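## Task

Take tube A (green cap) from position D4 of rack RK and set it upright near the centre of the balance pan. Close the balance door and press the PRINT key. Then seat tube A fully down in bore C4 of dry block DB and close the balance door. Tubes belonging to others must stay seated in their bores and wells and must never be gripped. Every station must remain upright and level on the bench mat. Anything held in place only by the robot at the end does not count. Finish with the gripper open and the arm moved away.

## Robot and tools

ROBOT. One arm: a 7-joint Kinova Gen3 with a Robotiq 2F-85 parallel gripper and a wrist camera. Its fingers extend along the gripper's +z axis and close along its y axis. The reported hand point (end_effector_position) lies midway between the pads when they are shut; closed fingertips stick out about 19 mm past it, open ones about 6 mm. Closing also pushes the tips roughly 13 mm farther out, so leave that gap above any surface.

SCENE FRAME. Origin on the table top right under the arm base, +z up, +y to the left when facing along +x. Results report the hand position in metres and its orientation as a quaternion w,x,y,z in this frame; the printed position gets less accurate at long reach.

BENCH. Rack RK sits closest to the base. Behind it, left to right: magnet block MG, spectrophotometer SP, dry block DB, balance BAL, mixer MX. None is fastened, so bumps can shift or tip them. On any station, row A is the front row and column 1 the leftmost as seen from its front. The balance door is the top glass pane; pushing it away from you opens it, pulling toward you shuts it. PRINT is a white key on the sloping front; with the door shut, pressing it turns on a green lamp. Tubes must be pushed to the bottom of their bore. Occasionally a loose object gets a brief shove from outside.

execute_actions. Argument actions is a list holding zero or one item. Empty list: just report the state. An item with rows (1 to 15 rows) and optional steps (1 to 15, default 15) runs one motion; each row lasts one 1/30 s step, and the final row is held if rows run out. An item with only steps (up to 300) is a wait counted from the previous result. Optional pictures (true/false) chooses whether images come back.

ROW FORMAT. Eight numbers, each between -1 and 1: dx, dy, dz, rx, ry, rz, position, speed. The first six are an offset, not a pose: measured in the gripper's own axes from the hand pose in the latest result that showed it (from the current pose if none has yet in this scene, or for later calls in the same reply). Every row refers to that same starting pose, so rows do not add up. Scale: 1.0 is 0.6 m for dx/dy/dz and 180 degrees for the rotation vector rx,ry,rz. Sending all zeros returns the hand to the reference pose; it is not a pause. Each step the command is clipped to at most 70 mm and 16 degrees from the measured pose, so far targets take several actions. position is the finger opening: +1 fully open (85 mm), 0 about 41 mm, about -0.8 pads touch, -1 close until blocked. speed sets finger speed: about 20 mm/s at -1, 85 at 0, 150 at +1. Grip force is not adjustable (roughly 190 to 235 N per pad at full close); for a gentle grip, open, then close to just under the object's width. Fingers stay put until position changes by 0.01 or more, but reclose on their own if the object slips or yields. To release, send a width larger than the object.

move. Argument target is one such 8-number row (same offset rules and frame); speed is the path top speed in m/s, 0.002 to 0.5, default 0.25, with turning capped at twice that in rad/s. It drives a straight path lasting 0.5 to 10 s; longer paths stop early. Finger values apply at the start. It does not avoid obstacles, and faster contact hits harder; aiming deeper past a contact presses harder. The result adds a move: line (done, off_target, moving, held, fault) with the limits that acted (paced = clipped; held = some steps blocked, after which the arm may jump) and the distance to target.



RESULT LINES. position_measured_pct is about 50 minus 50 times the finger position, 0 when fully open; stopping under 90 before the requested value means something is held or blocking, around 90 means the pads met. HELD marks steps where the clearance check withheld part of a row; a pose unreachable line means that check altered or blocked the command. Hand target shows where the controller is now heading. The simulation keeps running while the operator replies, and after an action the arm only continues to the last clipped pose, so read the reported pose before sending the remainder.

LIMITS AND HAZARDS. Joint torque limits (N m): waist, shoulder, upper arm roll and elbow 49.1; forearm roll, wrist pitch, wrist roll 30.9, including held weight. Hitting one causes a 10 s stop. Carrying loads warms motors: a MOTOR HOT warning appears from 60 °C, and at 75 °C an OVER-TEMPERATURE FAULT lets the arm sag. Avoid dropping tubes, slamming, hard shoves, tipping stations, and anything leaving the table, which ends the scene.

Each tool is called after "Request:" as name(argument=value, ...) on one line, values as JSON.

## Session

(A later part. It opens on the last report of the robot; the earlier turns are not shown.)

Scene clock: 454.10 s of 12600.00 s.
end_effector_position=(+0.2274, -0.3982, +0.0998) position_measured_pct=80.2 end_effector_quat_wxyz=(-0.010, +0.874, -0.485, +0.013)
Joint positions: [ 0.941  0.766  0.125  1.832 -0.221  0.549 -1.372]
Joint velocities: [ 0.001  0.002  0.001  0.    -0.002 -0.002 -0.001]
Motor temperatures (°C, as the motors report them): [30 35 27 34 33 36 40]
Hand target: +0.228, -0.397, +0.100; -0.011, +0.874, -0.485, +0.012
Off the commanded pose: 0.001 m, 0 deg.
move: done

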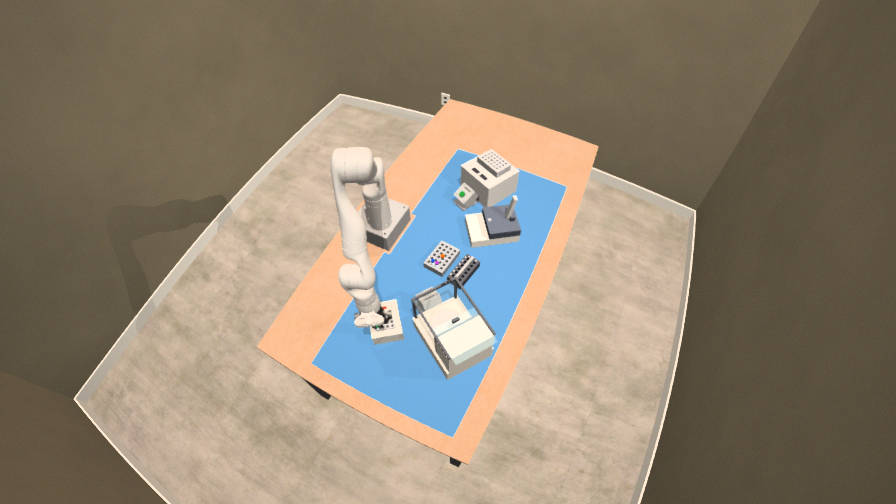

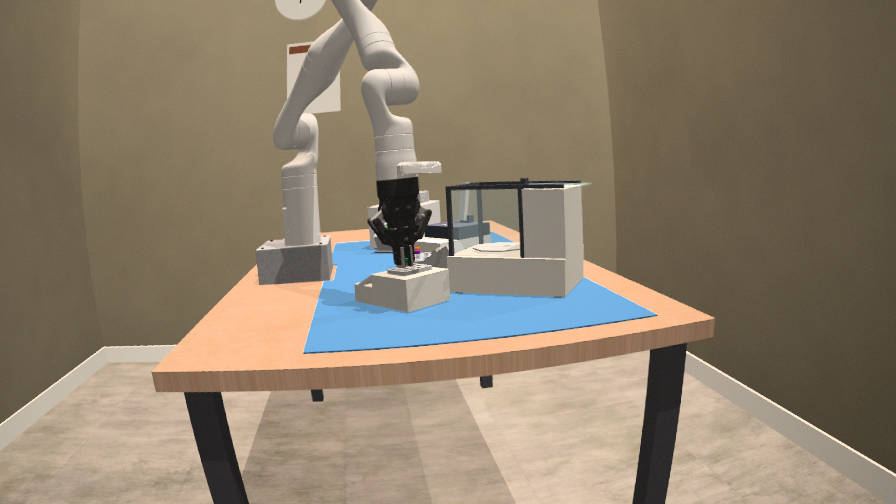

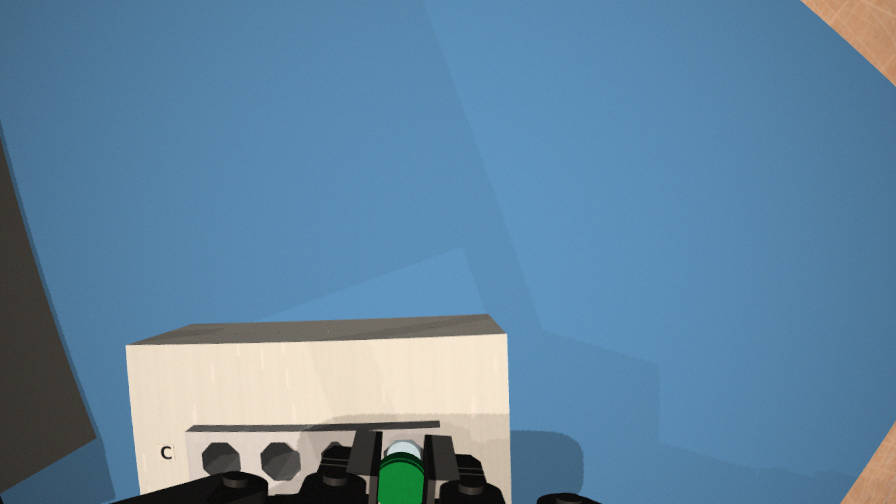

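Request:
move(target=[0,0,0.008,0,0,0,-0.64,0], speed=0.006)

Request:
execute_actions(actions=[{"rows":[[0,0,0,0,0,0,-0.35,-0.5]],"steps":15}], pictures=false)

Request:
move(target=[0,0,-0.06,0,0,0,-0.35,0], speed=0.04)

Scene clock: 475.17 s of 12600.00 s.
end_effector_position=(+0.2273, -0.3984, +0.0951) position_measured_pct=80.2 end_effector_quat_wxyz=(-0.010, +0.874, -0.485, +0.013)
Joint positions: [ 0.943  0.776  0.122  1.832 -0.223  0.538 -1.371]
Joint velocities: [ 0.     0.001  0.001 -0.001  0.    -0.003 -0.   ]
Motor temperatures (°C, as the motors report them): [30 35 27 34 33 36 40]
Hand target: +0.228, -0.398, +0.095; -0.010, +0.874, -0.485, +0.013
Off the commanded pose: 0.000 m, 0 deg.
move: done

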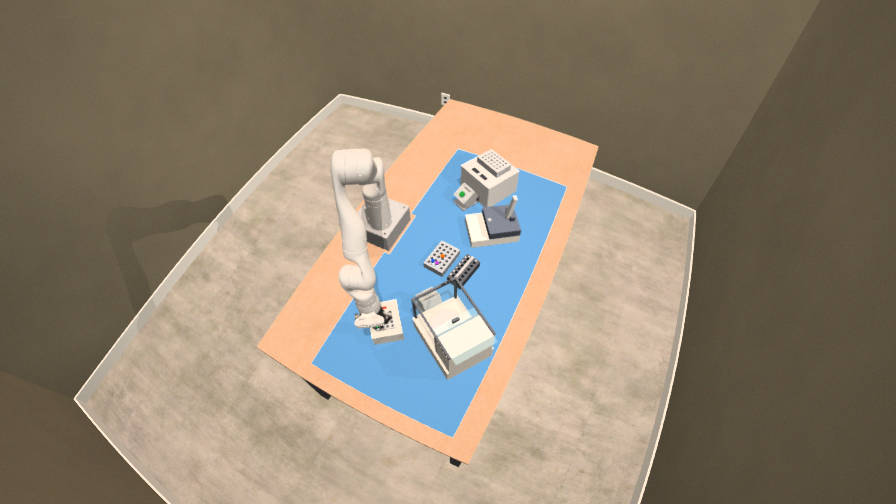

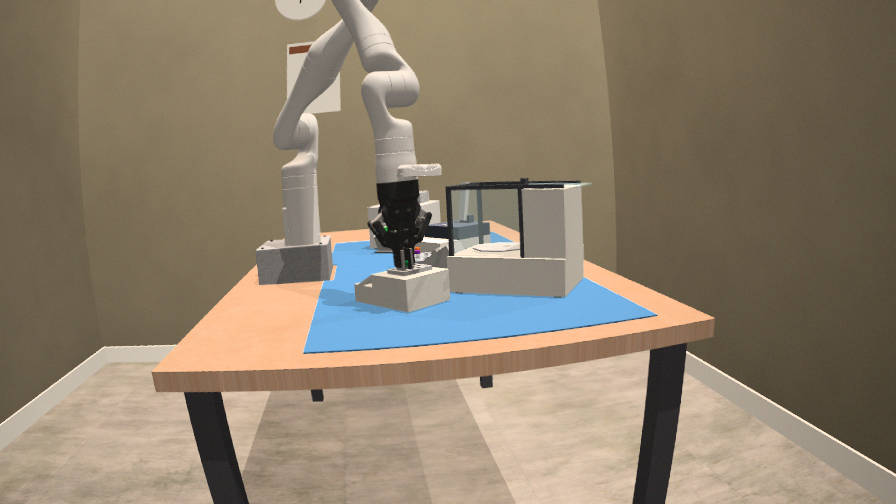

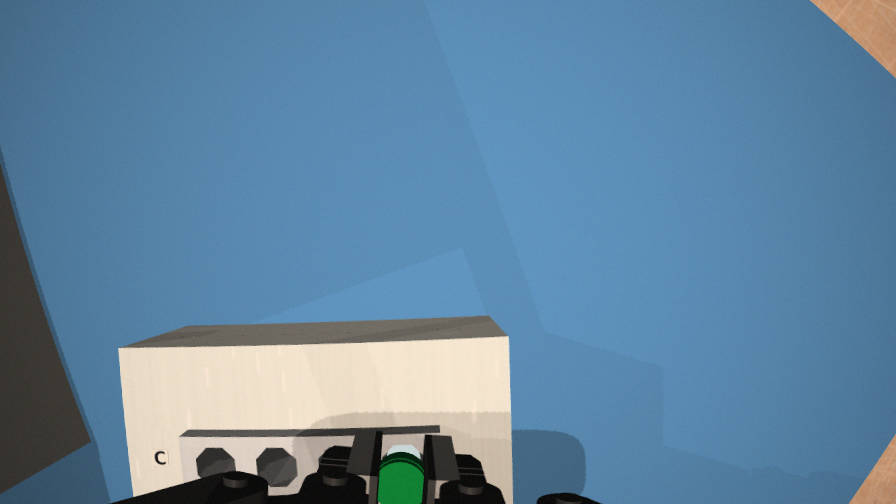

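Scene clock: 475.67 s of 12600.00 s.
end_effector_position=(+0.2273, -0.3984, +0.0951) position_measured_pct=67.5 end_effector_quat_wxyz=(-0.010, +0.874, -0.485, +0.013)
Joint positions: [ 0.943  0.776  0.122  1.832 -0.223  0.538 -1.371]
Joint velocities: [-0.    -0.    -0.001  0.001  0.     0.001 -0.001]
Motor temperatures (°C, as the motors report them): [30 35 27 34 33 36 40]
Hand target: +0.227, -0.398, +0.095; -0.010, +0.874, -0.485, +0.013
Off the commanded pose: 0.000 m, 0 deg.
Steps of this call (steps 1 to 15: all 15 steps of this action). Readings (end_effector_position | what the end effector reports):
1: (+0.2273, -0.3984, +0.0951) | position_measured_pct=80.2
2: (+0.2273, -0.3984, +0.0951) | position_measured_pct=79.8
4: (+0.2273, -0.3984, +0.0951) | position_measured_pct=77.4
8: (+0.2273, -0.3984, +0.0951) | position_measured_pct=70.2
15: the state above

Scene clock: 477.10 s of 12600.00 s.
end_effector_position=(+0.2261, -0.3984, +0.1308) position_measured_pct=67.5 end_effector_quat_wxyz=(-0.010, +0.874, -0.486, +0.013)
Joint positions: [ 0.93   0.703  0.144  1.821 -0.207  0.624 -1.384]
Joint velocities: [-0.001 -0.005  0.    -0.001  0.001  0.004  0.   ]
Motor temperatures (°C, as the motors report them): [30 35 27 34 33 36 40]
Hand target: +0.226, -0.398, +0.131; -0.010, +0.874, -0.485, +0.013
Off the commanded pose: 0.000 m, 0 deg.
move: done

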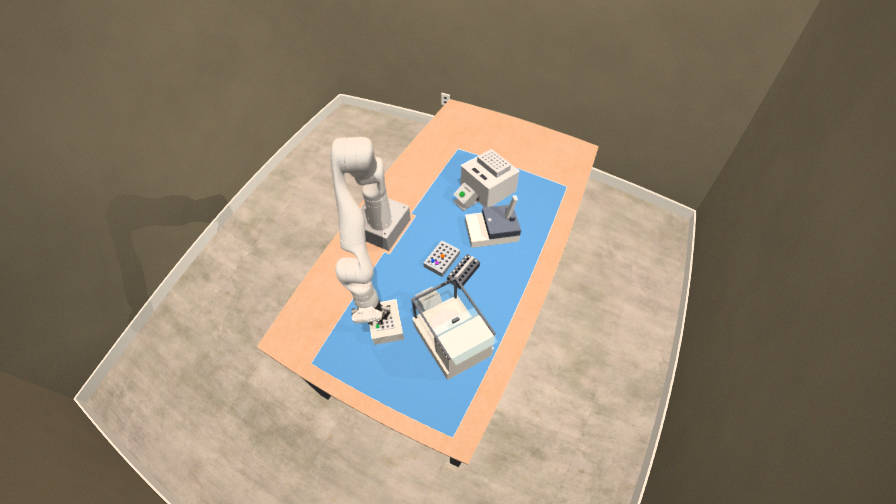

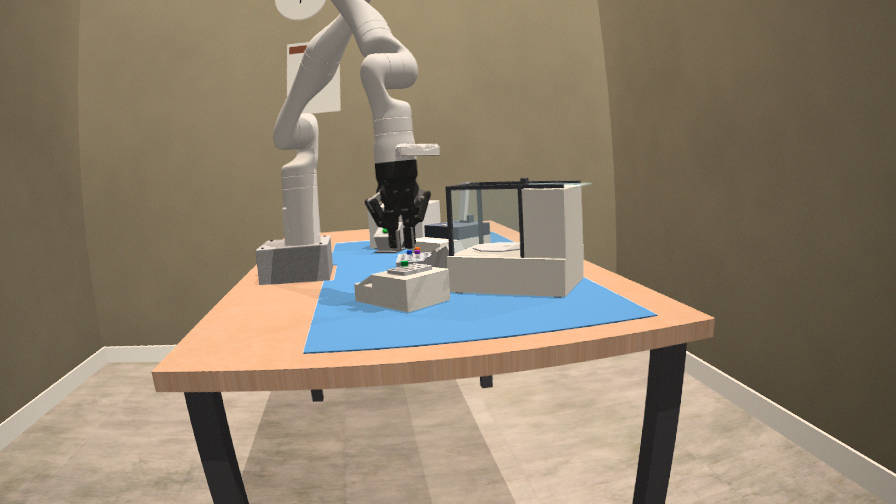

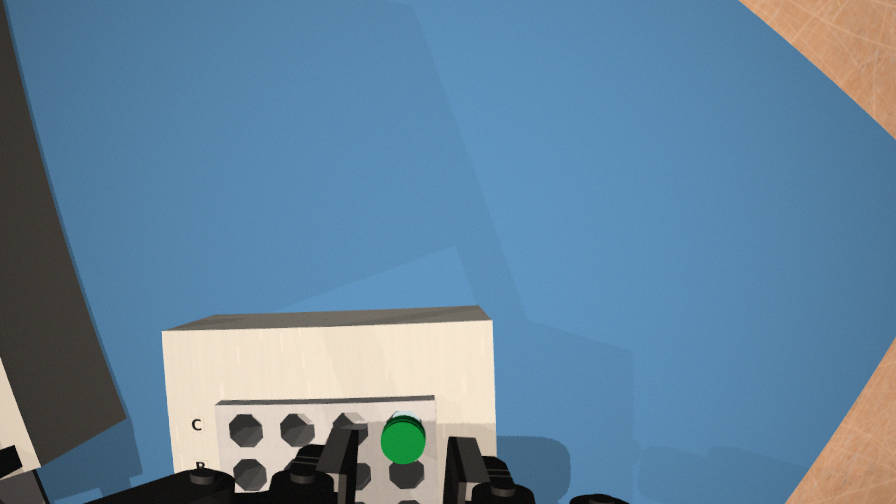

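Request:
move(target=[0.001,0,0.03,0,0,0,-1,0], speed=0.015)

Request:
move(target=[0,0,0.014,0,0,0,-1,0], speed=0.005)

Scene clock: 482.40 s of 12600.00 s.
end_effector_position=(+0.2271, -0.3989, +0.1131) position_measured_pct=91.7 end_effector_quat_wxyz=(-0.010, +0.874, -0.486, +0.013)
Joint positions: [ 0.936  0.74   0.133  1.826 -0.215  0.581 -1.377]
Joint velocities: [ 0.001  0.004 -0.001 -0.001 -0.001 -0.004  0.001]
Motor temperatures (°C, as the motors report them): [30 35 27 34 33 36 40]
Hand target: +0.227, -0.399, +0.113; -0.010, +0.874, -0.486, +0.013
Off the commanded pose: 0.000 m, 0 deg.
move: done

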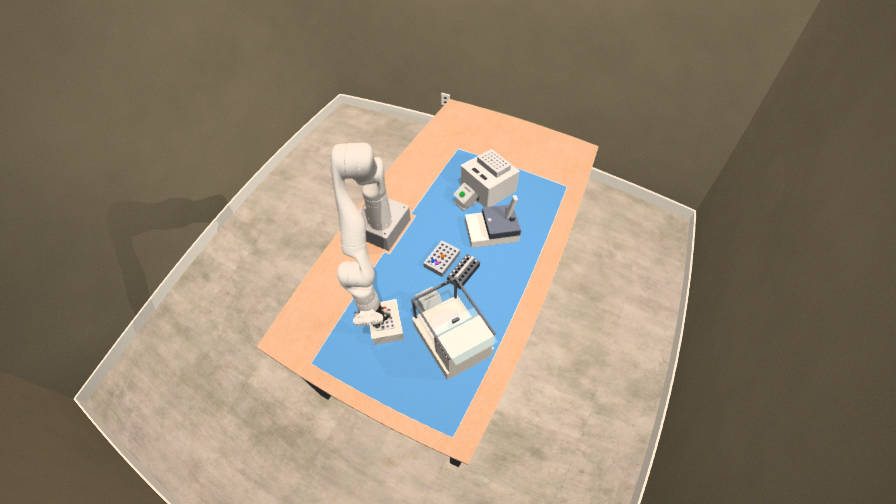

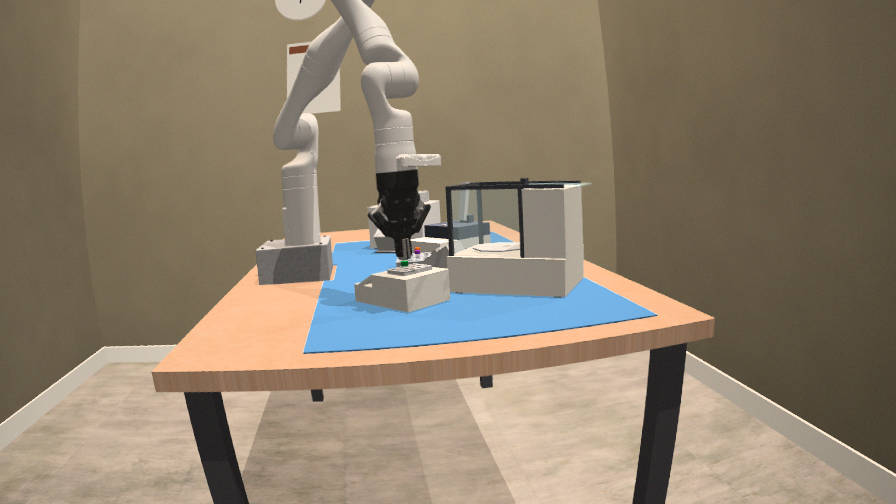

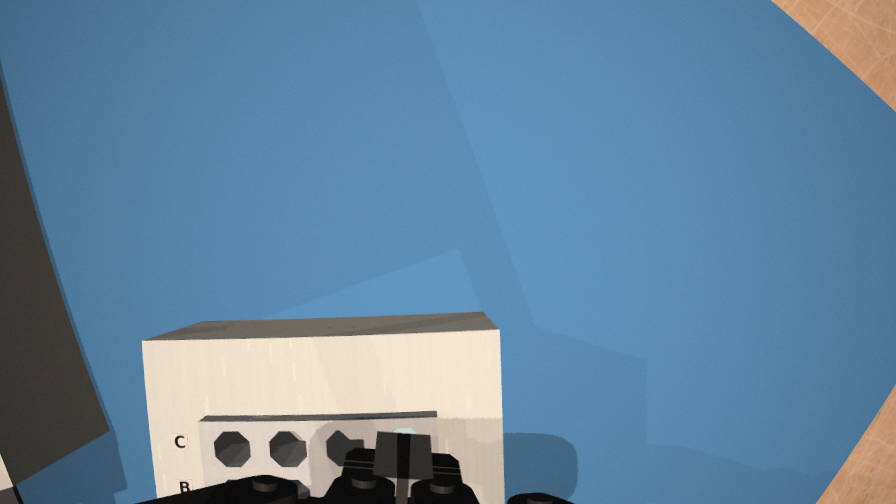

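Scene clock: 484.30 s of 12600.00 s.
end_effector_position=(+0.2277, -0.4000, +0.1092) position_measured_pct=91.7 end_effector_quat_wxyz=(-0.009, +0.874, -0.486, +0.015)
Joint positions: [ 0.939  0.747  0.129  1.828 -0.218  0.566 -1.374]
Joint velocities: [ 0.    -0.    -0.002 -0.     0.001 -0.001 -0.001]
Motor temperatures (°C, as the motors report them): [30 35 27 34 33 36 40]
Hand target: +0.227, -0.399, +0.105; -0.010, +0.874, -0.486, +0.013
Off the commanded pose: 0.005 m, 0 deg.
move: off_target

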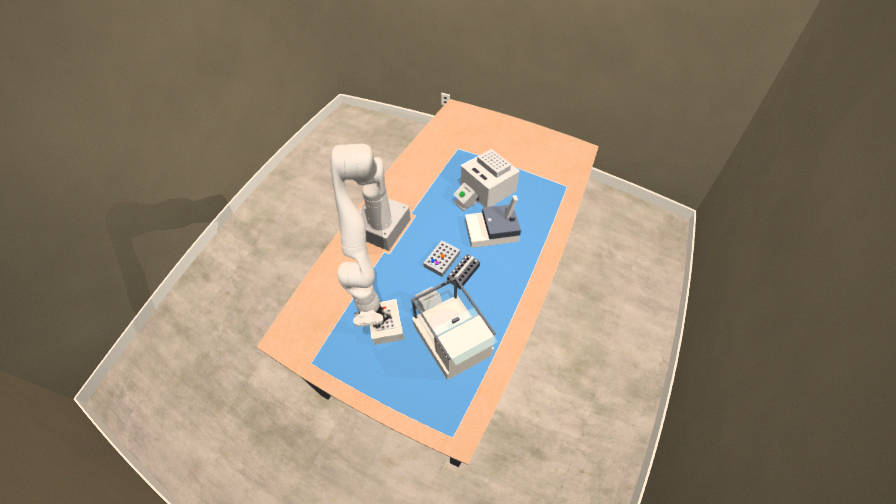

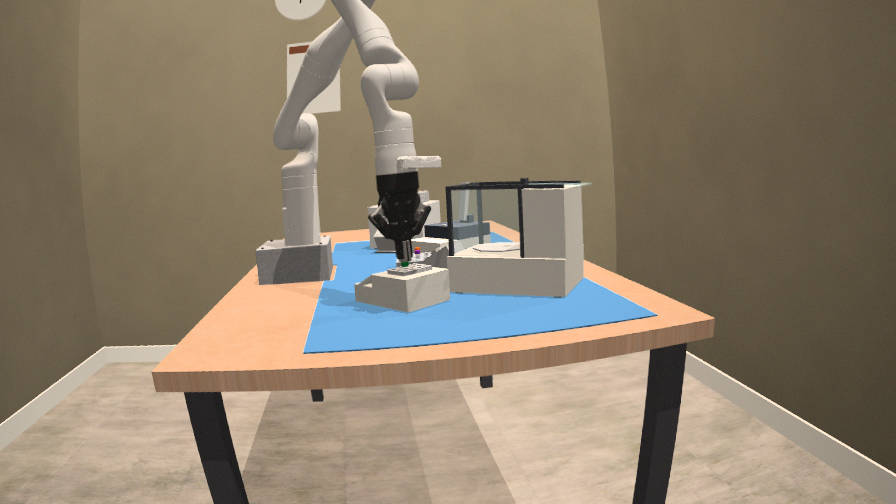

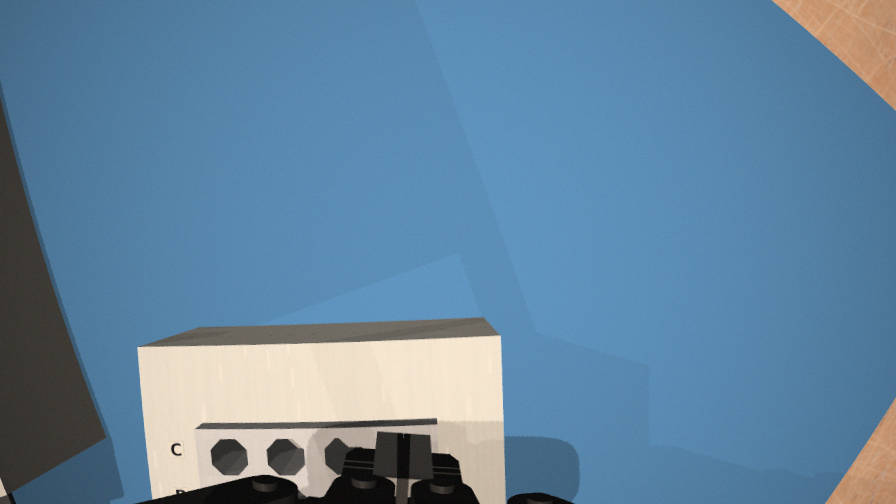

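Request:
move(target=[0,0,-0.28,0,0,0,-1,0], speed=0.2)

Scene clock: 488.47 s of 12600.00 s.
end_effector_position=(+0.2218, -0.3997, +0.2767) position_measured_pct=91.7 end_effector_quat_wxyz=(-0.009, +0.874, -0.486, +0.015)
Joint positions: [ 0.898  0.459  0.2    1.672 -0.14   1.008 -1.441]
Joint velocities: [-0.001 -0.002 -0.001 -0.002 -0.     0.002 -0.   ]
Motor temperatures (°C, as the motors report them): [30 35 27 34 33 36 40]
Hand target: +0.222, -0.400, +0.277; -0.009, +0.874, -0.486, +0.015
Off the commanded pose: 0.001 m, 0 deg.
move: done

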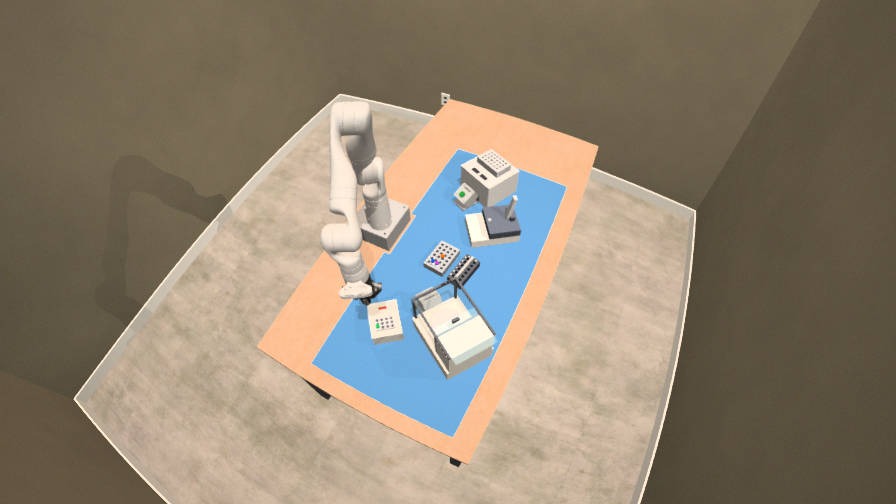

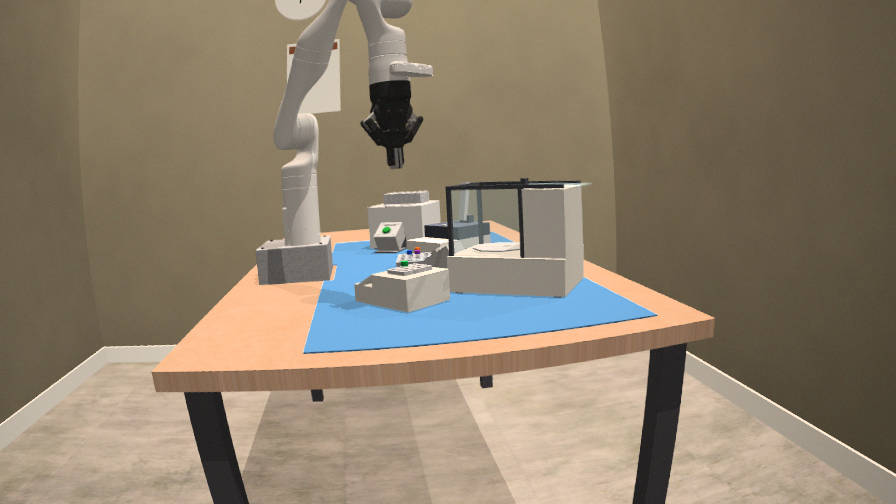

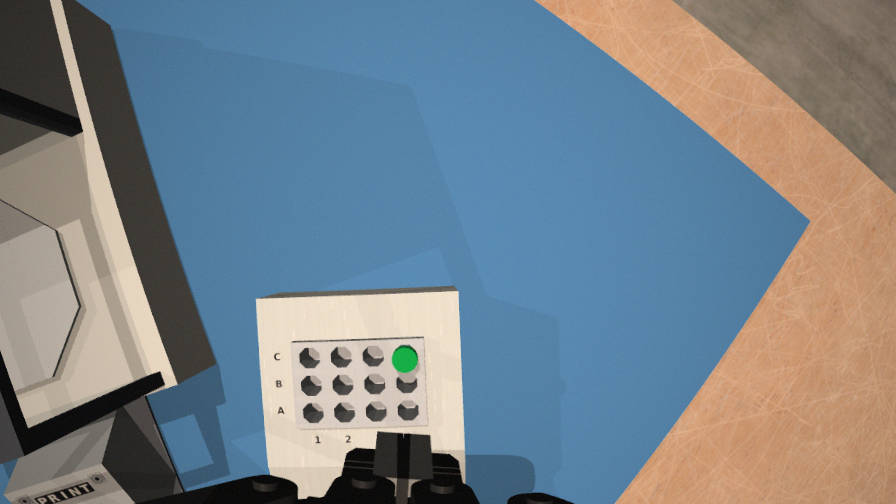

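Request:
move(target=[0.1444,-0.452,0,0,0,-0.127,-1,0], speed=0.2)

Scene clock: 495.33 s of 12600.00 s.
end_effector_position=(+0.4969, -0.3296, +0.2869) position_measured_pct=91.7 end_effector_quat_wxyz=(-0.006, +0.953, -0.303, +0.016)
Joint positions: [ 0.525  0.747  0.074  1.102 -0.072  1.268 -1.594]
Joint velocities: [-0.002  0.009  0.002 -0.009  0.     0.003 -0.001]
Motor temperatures (°C, as the motors report them): [30 35 27 34 33 36 40]
Hand target: +0.497, -0.329, +0.287; -0.006, +0.953, -0.303, +0.016
Off the commanded pose: 0.001 m, 0 deg.
move: done

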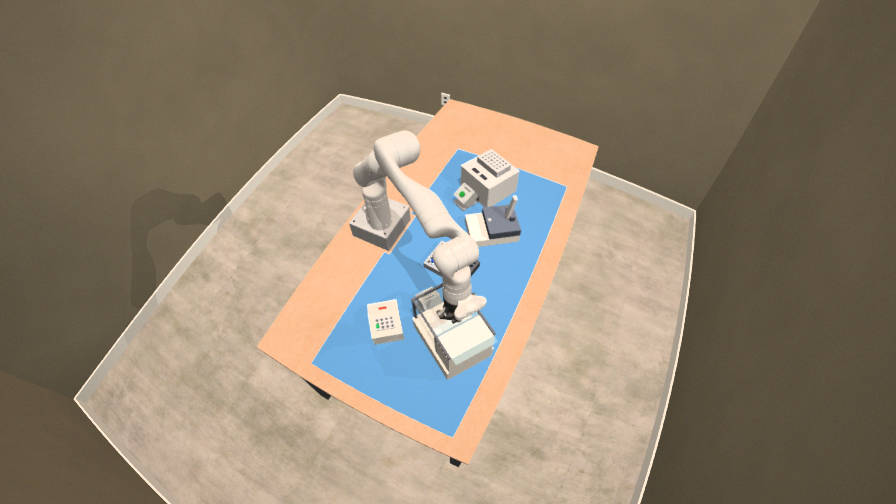

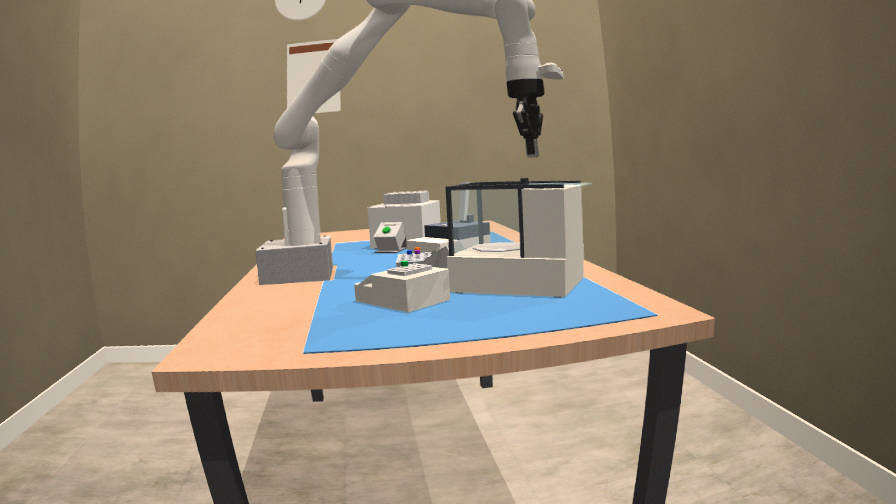

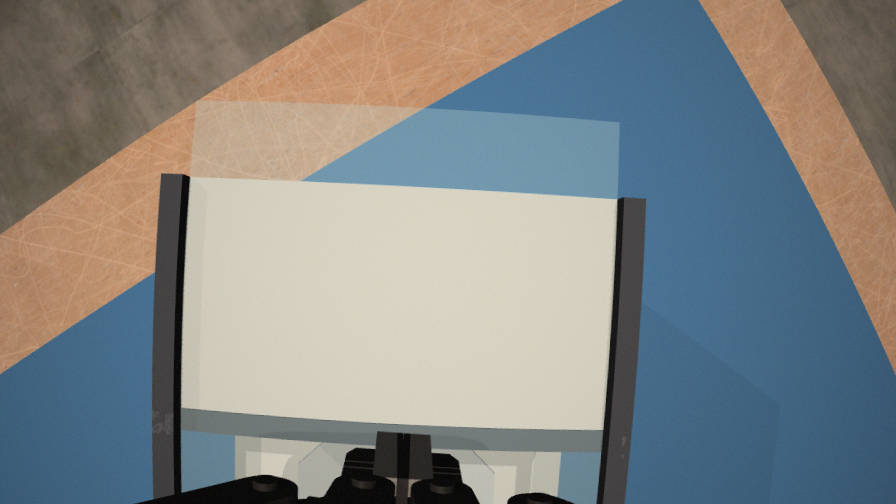

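Request:
move(target=[0.003,0,0.078,0,0,0,-1,0], speed=0.05)

Request:
move(target=[-0.19,0,0.005,0,0,0,-1,0], speed=0.05)

Scene clock: 500.30 s of 12600.00 s.
end_effector_position=(+0.5000, -0.3307, +0.2404) position_measured_pct=91.7 end_effector_quat_wxyz=(-0.005, +0.953, -0.303, +0.016)
Joint positions: [ 0.525  0.795  0.069  1.165 -0.073  1.158 -1.592]
Joint velocities: [ 0.     0.002 -0.     0.    -0.    -0.004  0.001]
Motor temperatures (°C, as the motors report them): [30 35 27 34 33 36 40]
Hand target: +0.500, -0.331, +0.240; -0.005, +0.953, -0.303, +0.016
Off the commanded pose: 0.000 m, 0 deg.
move: done

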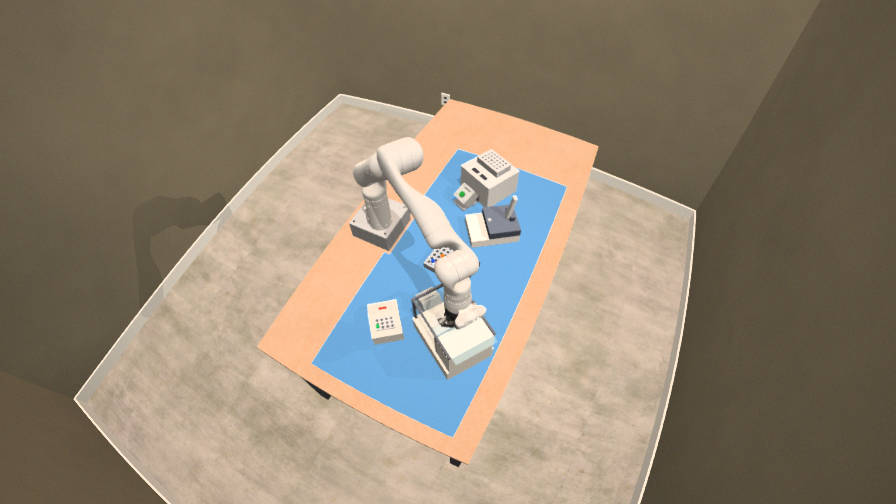

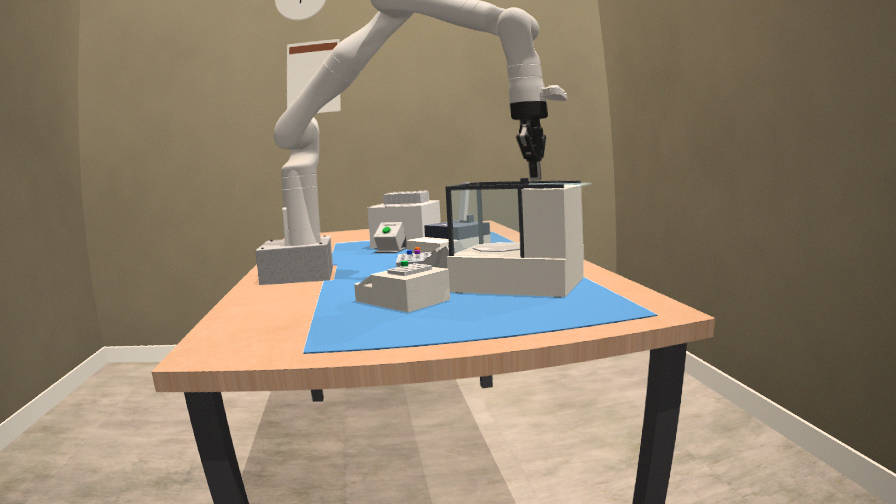

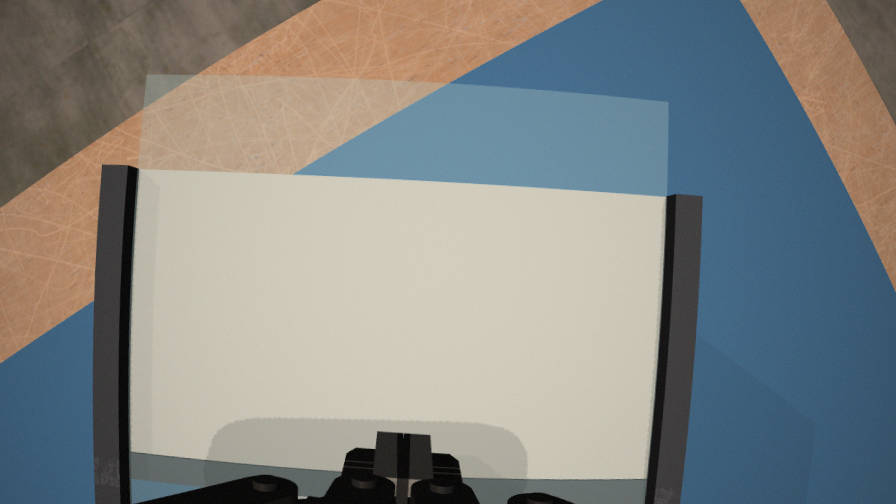

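Scene clock: 502.93 s of 12600.00 s.
end_effector_position=(+0.4072, -0.2656, +0.2339) position_measured_pct=91.7 end_effector_quat_wxyz=(-0.005, +0.953, -0.303, +0.017)
Joint positions: [ 0.504  0.562  0.061  1.644 -0.063  0.91  -1.599]
Joint velocities: [-0.    -0.004 -0.     0.005 -0.001 -0.002 -0.   ]
Motor temperatures (°C, as the motors report them): [30 35 27 34 33 36 40]
Hand target: +0.407, -0.265, +0.234; -0.005, +0.953, -0.303, +0.016
Off the commanded pose: 0.001 m, 0 deg.
move: done

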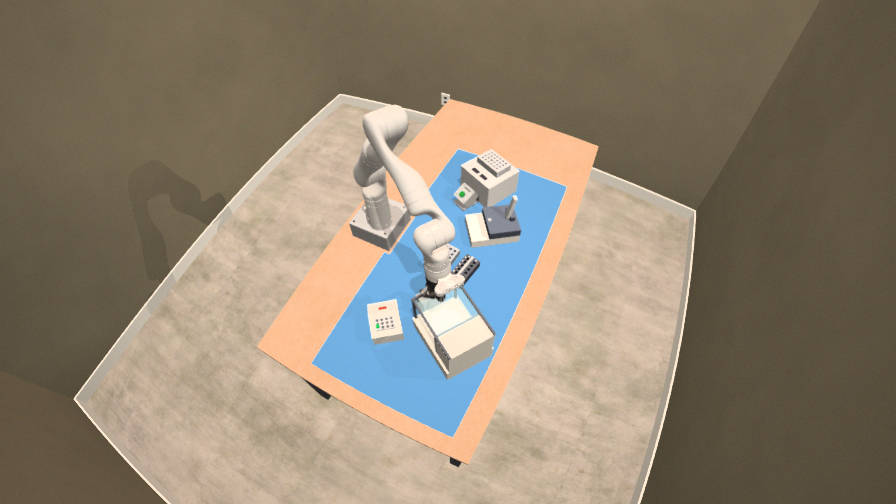

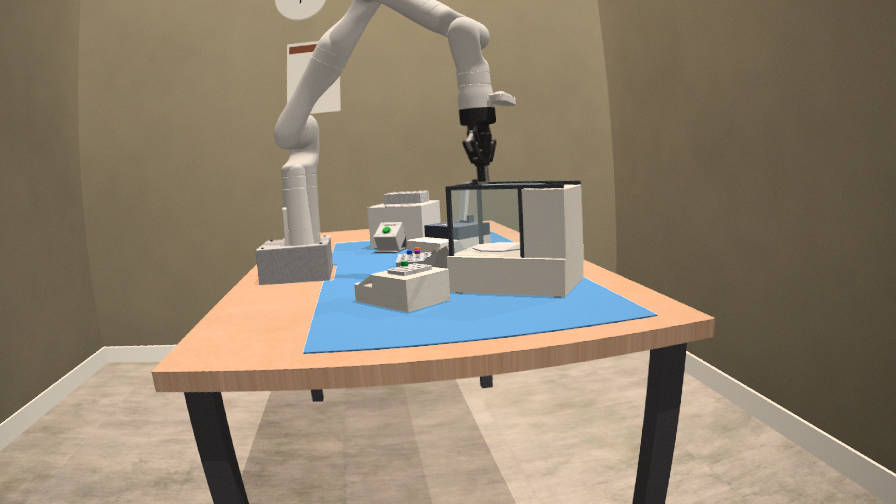

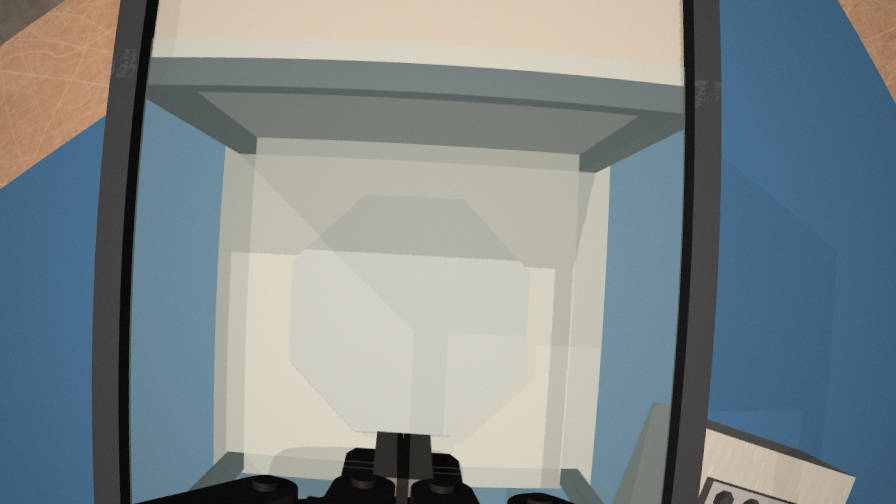

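Request:
move(target=[-0.026,0,-0.004,0,0,0,-1,0], speed=0.008)

Request:
move(target=[0.012,0,-0.1,0,0,0,-1,0], speed=0.08)

Scene clock: 509.27 s of 12600.00 s.
end_effector_position=(+0.3965, -0.2580, +0.2366) position_measured_pct=91.7 end_effector_quat_wxyz=(-0.004, +0.953, -0.303, +0.020)
Joint positions: [ 0.501  0.529  0.061  1.694 -0.062  0.886 -1.602]
Joint velocities: [-0.    -0.002 -0.     0.001 -0.001 -0.001 -0.001]
Motor temperatures (°C, as the motors report them): [30 35 27 34 33 36 40]
Hand target: +0.394, -0.257, +0.236; -0.005, +0.953, -0.303, +0.017
Off the commanded pose: 0.003 m, 0 deg.
move: done

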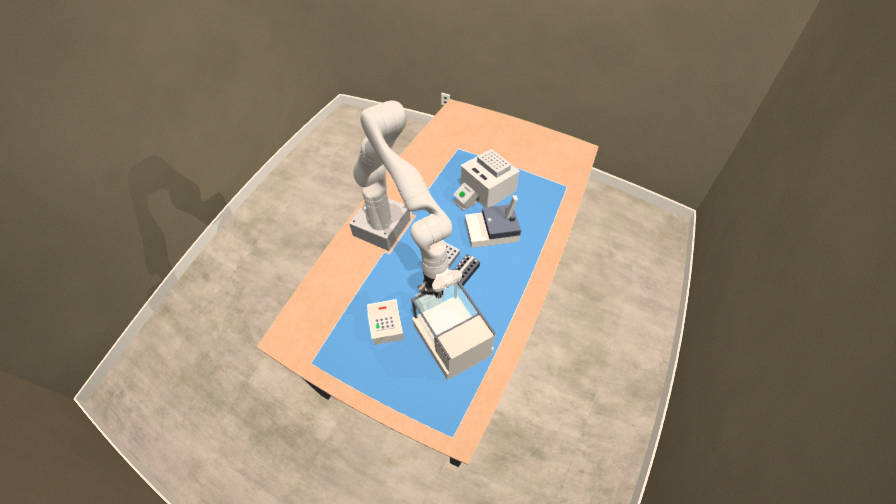

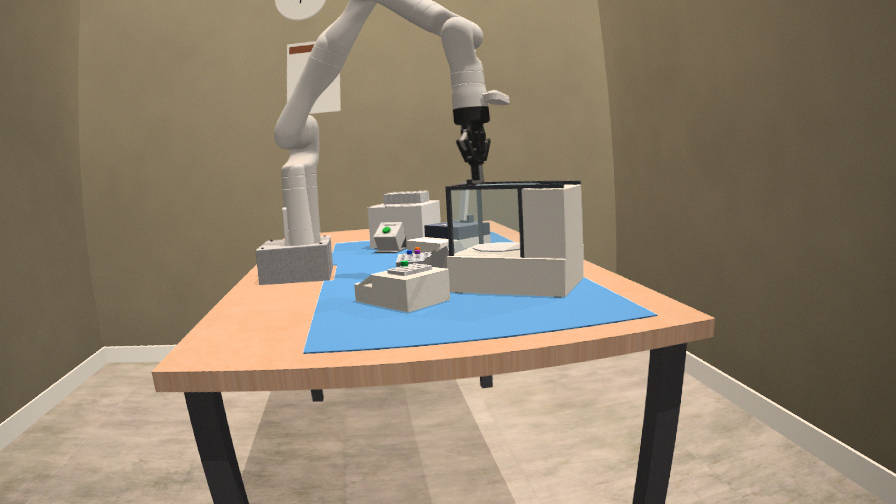

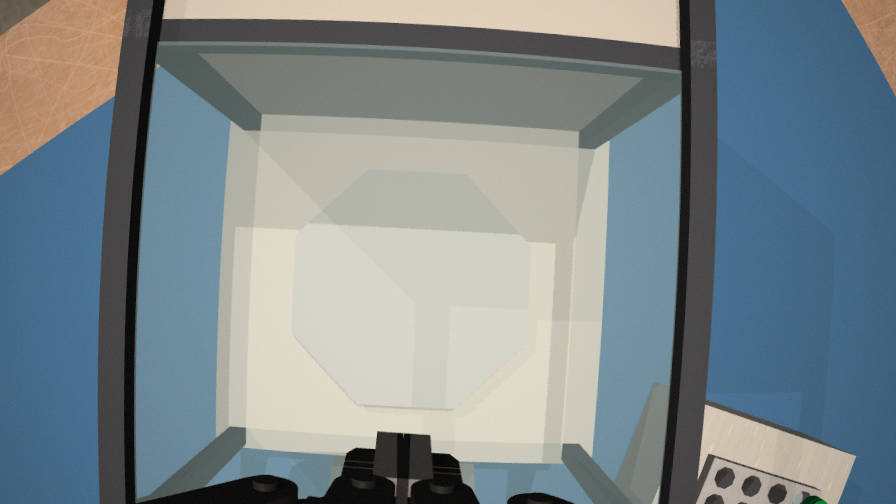

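Scene clock: 510.40 s of 12600.00 s.
end_effector_position=(+0.3998, -0.2618, +0.2966) position_measured_pct=91.7 end_effector_quat_wxyz=(-0.004, +0.953, -0.303, +0.020)
Joint positions: [ 0.499  0.463  0.07   1.584 -0.056  1.063 -1.607]
Joint velocities: [-0.    -0.002 -0.    -0.002  0.     0.003  0.   ]
Motor temperatures (°C, as the motors report them): [30 35 27 34 33 36 40]
Hand target: +0.400, -0.262, +0.297; -0.004, +0.953, -0.303, +0.020
Off the commanded pose: 0.000 m, 0 deg.
move: done

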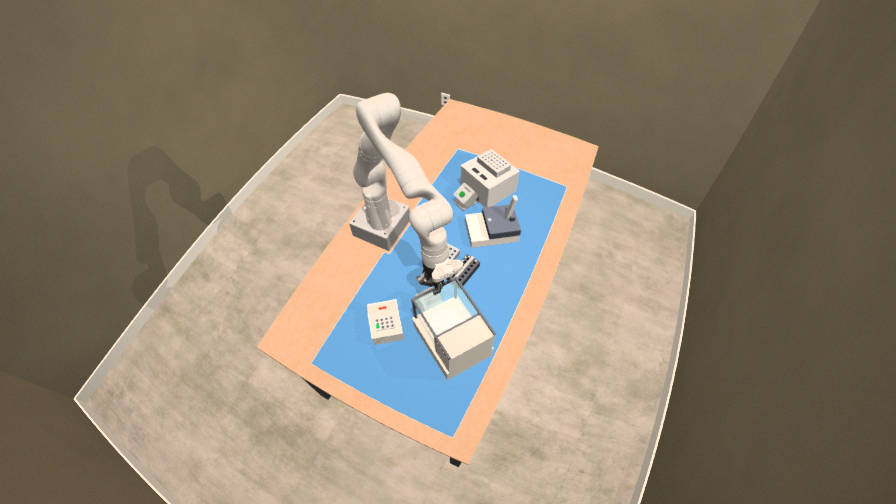

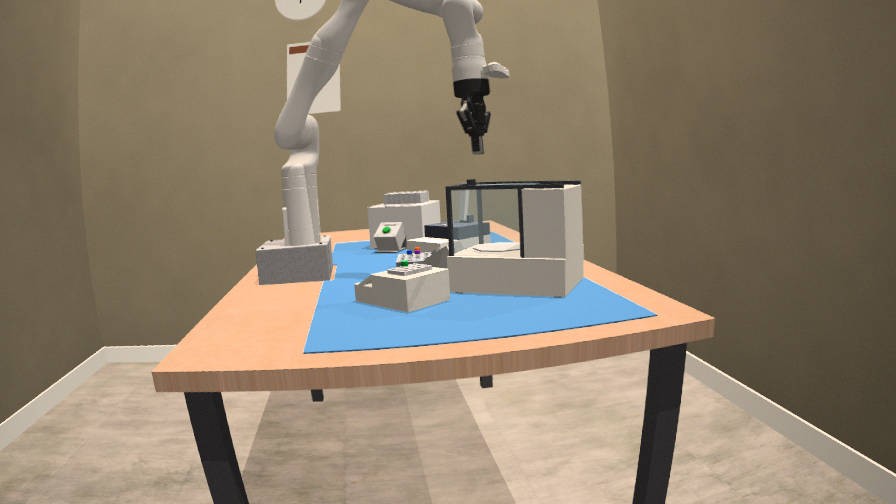

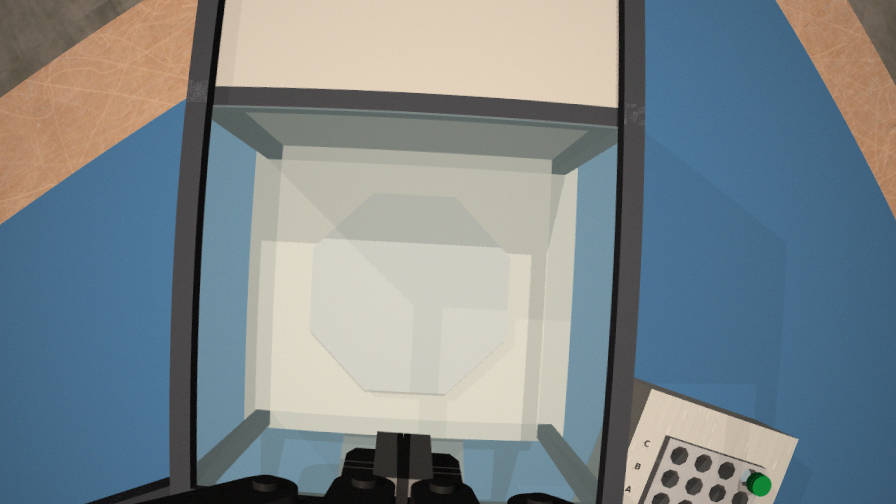

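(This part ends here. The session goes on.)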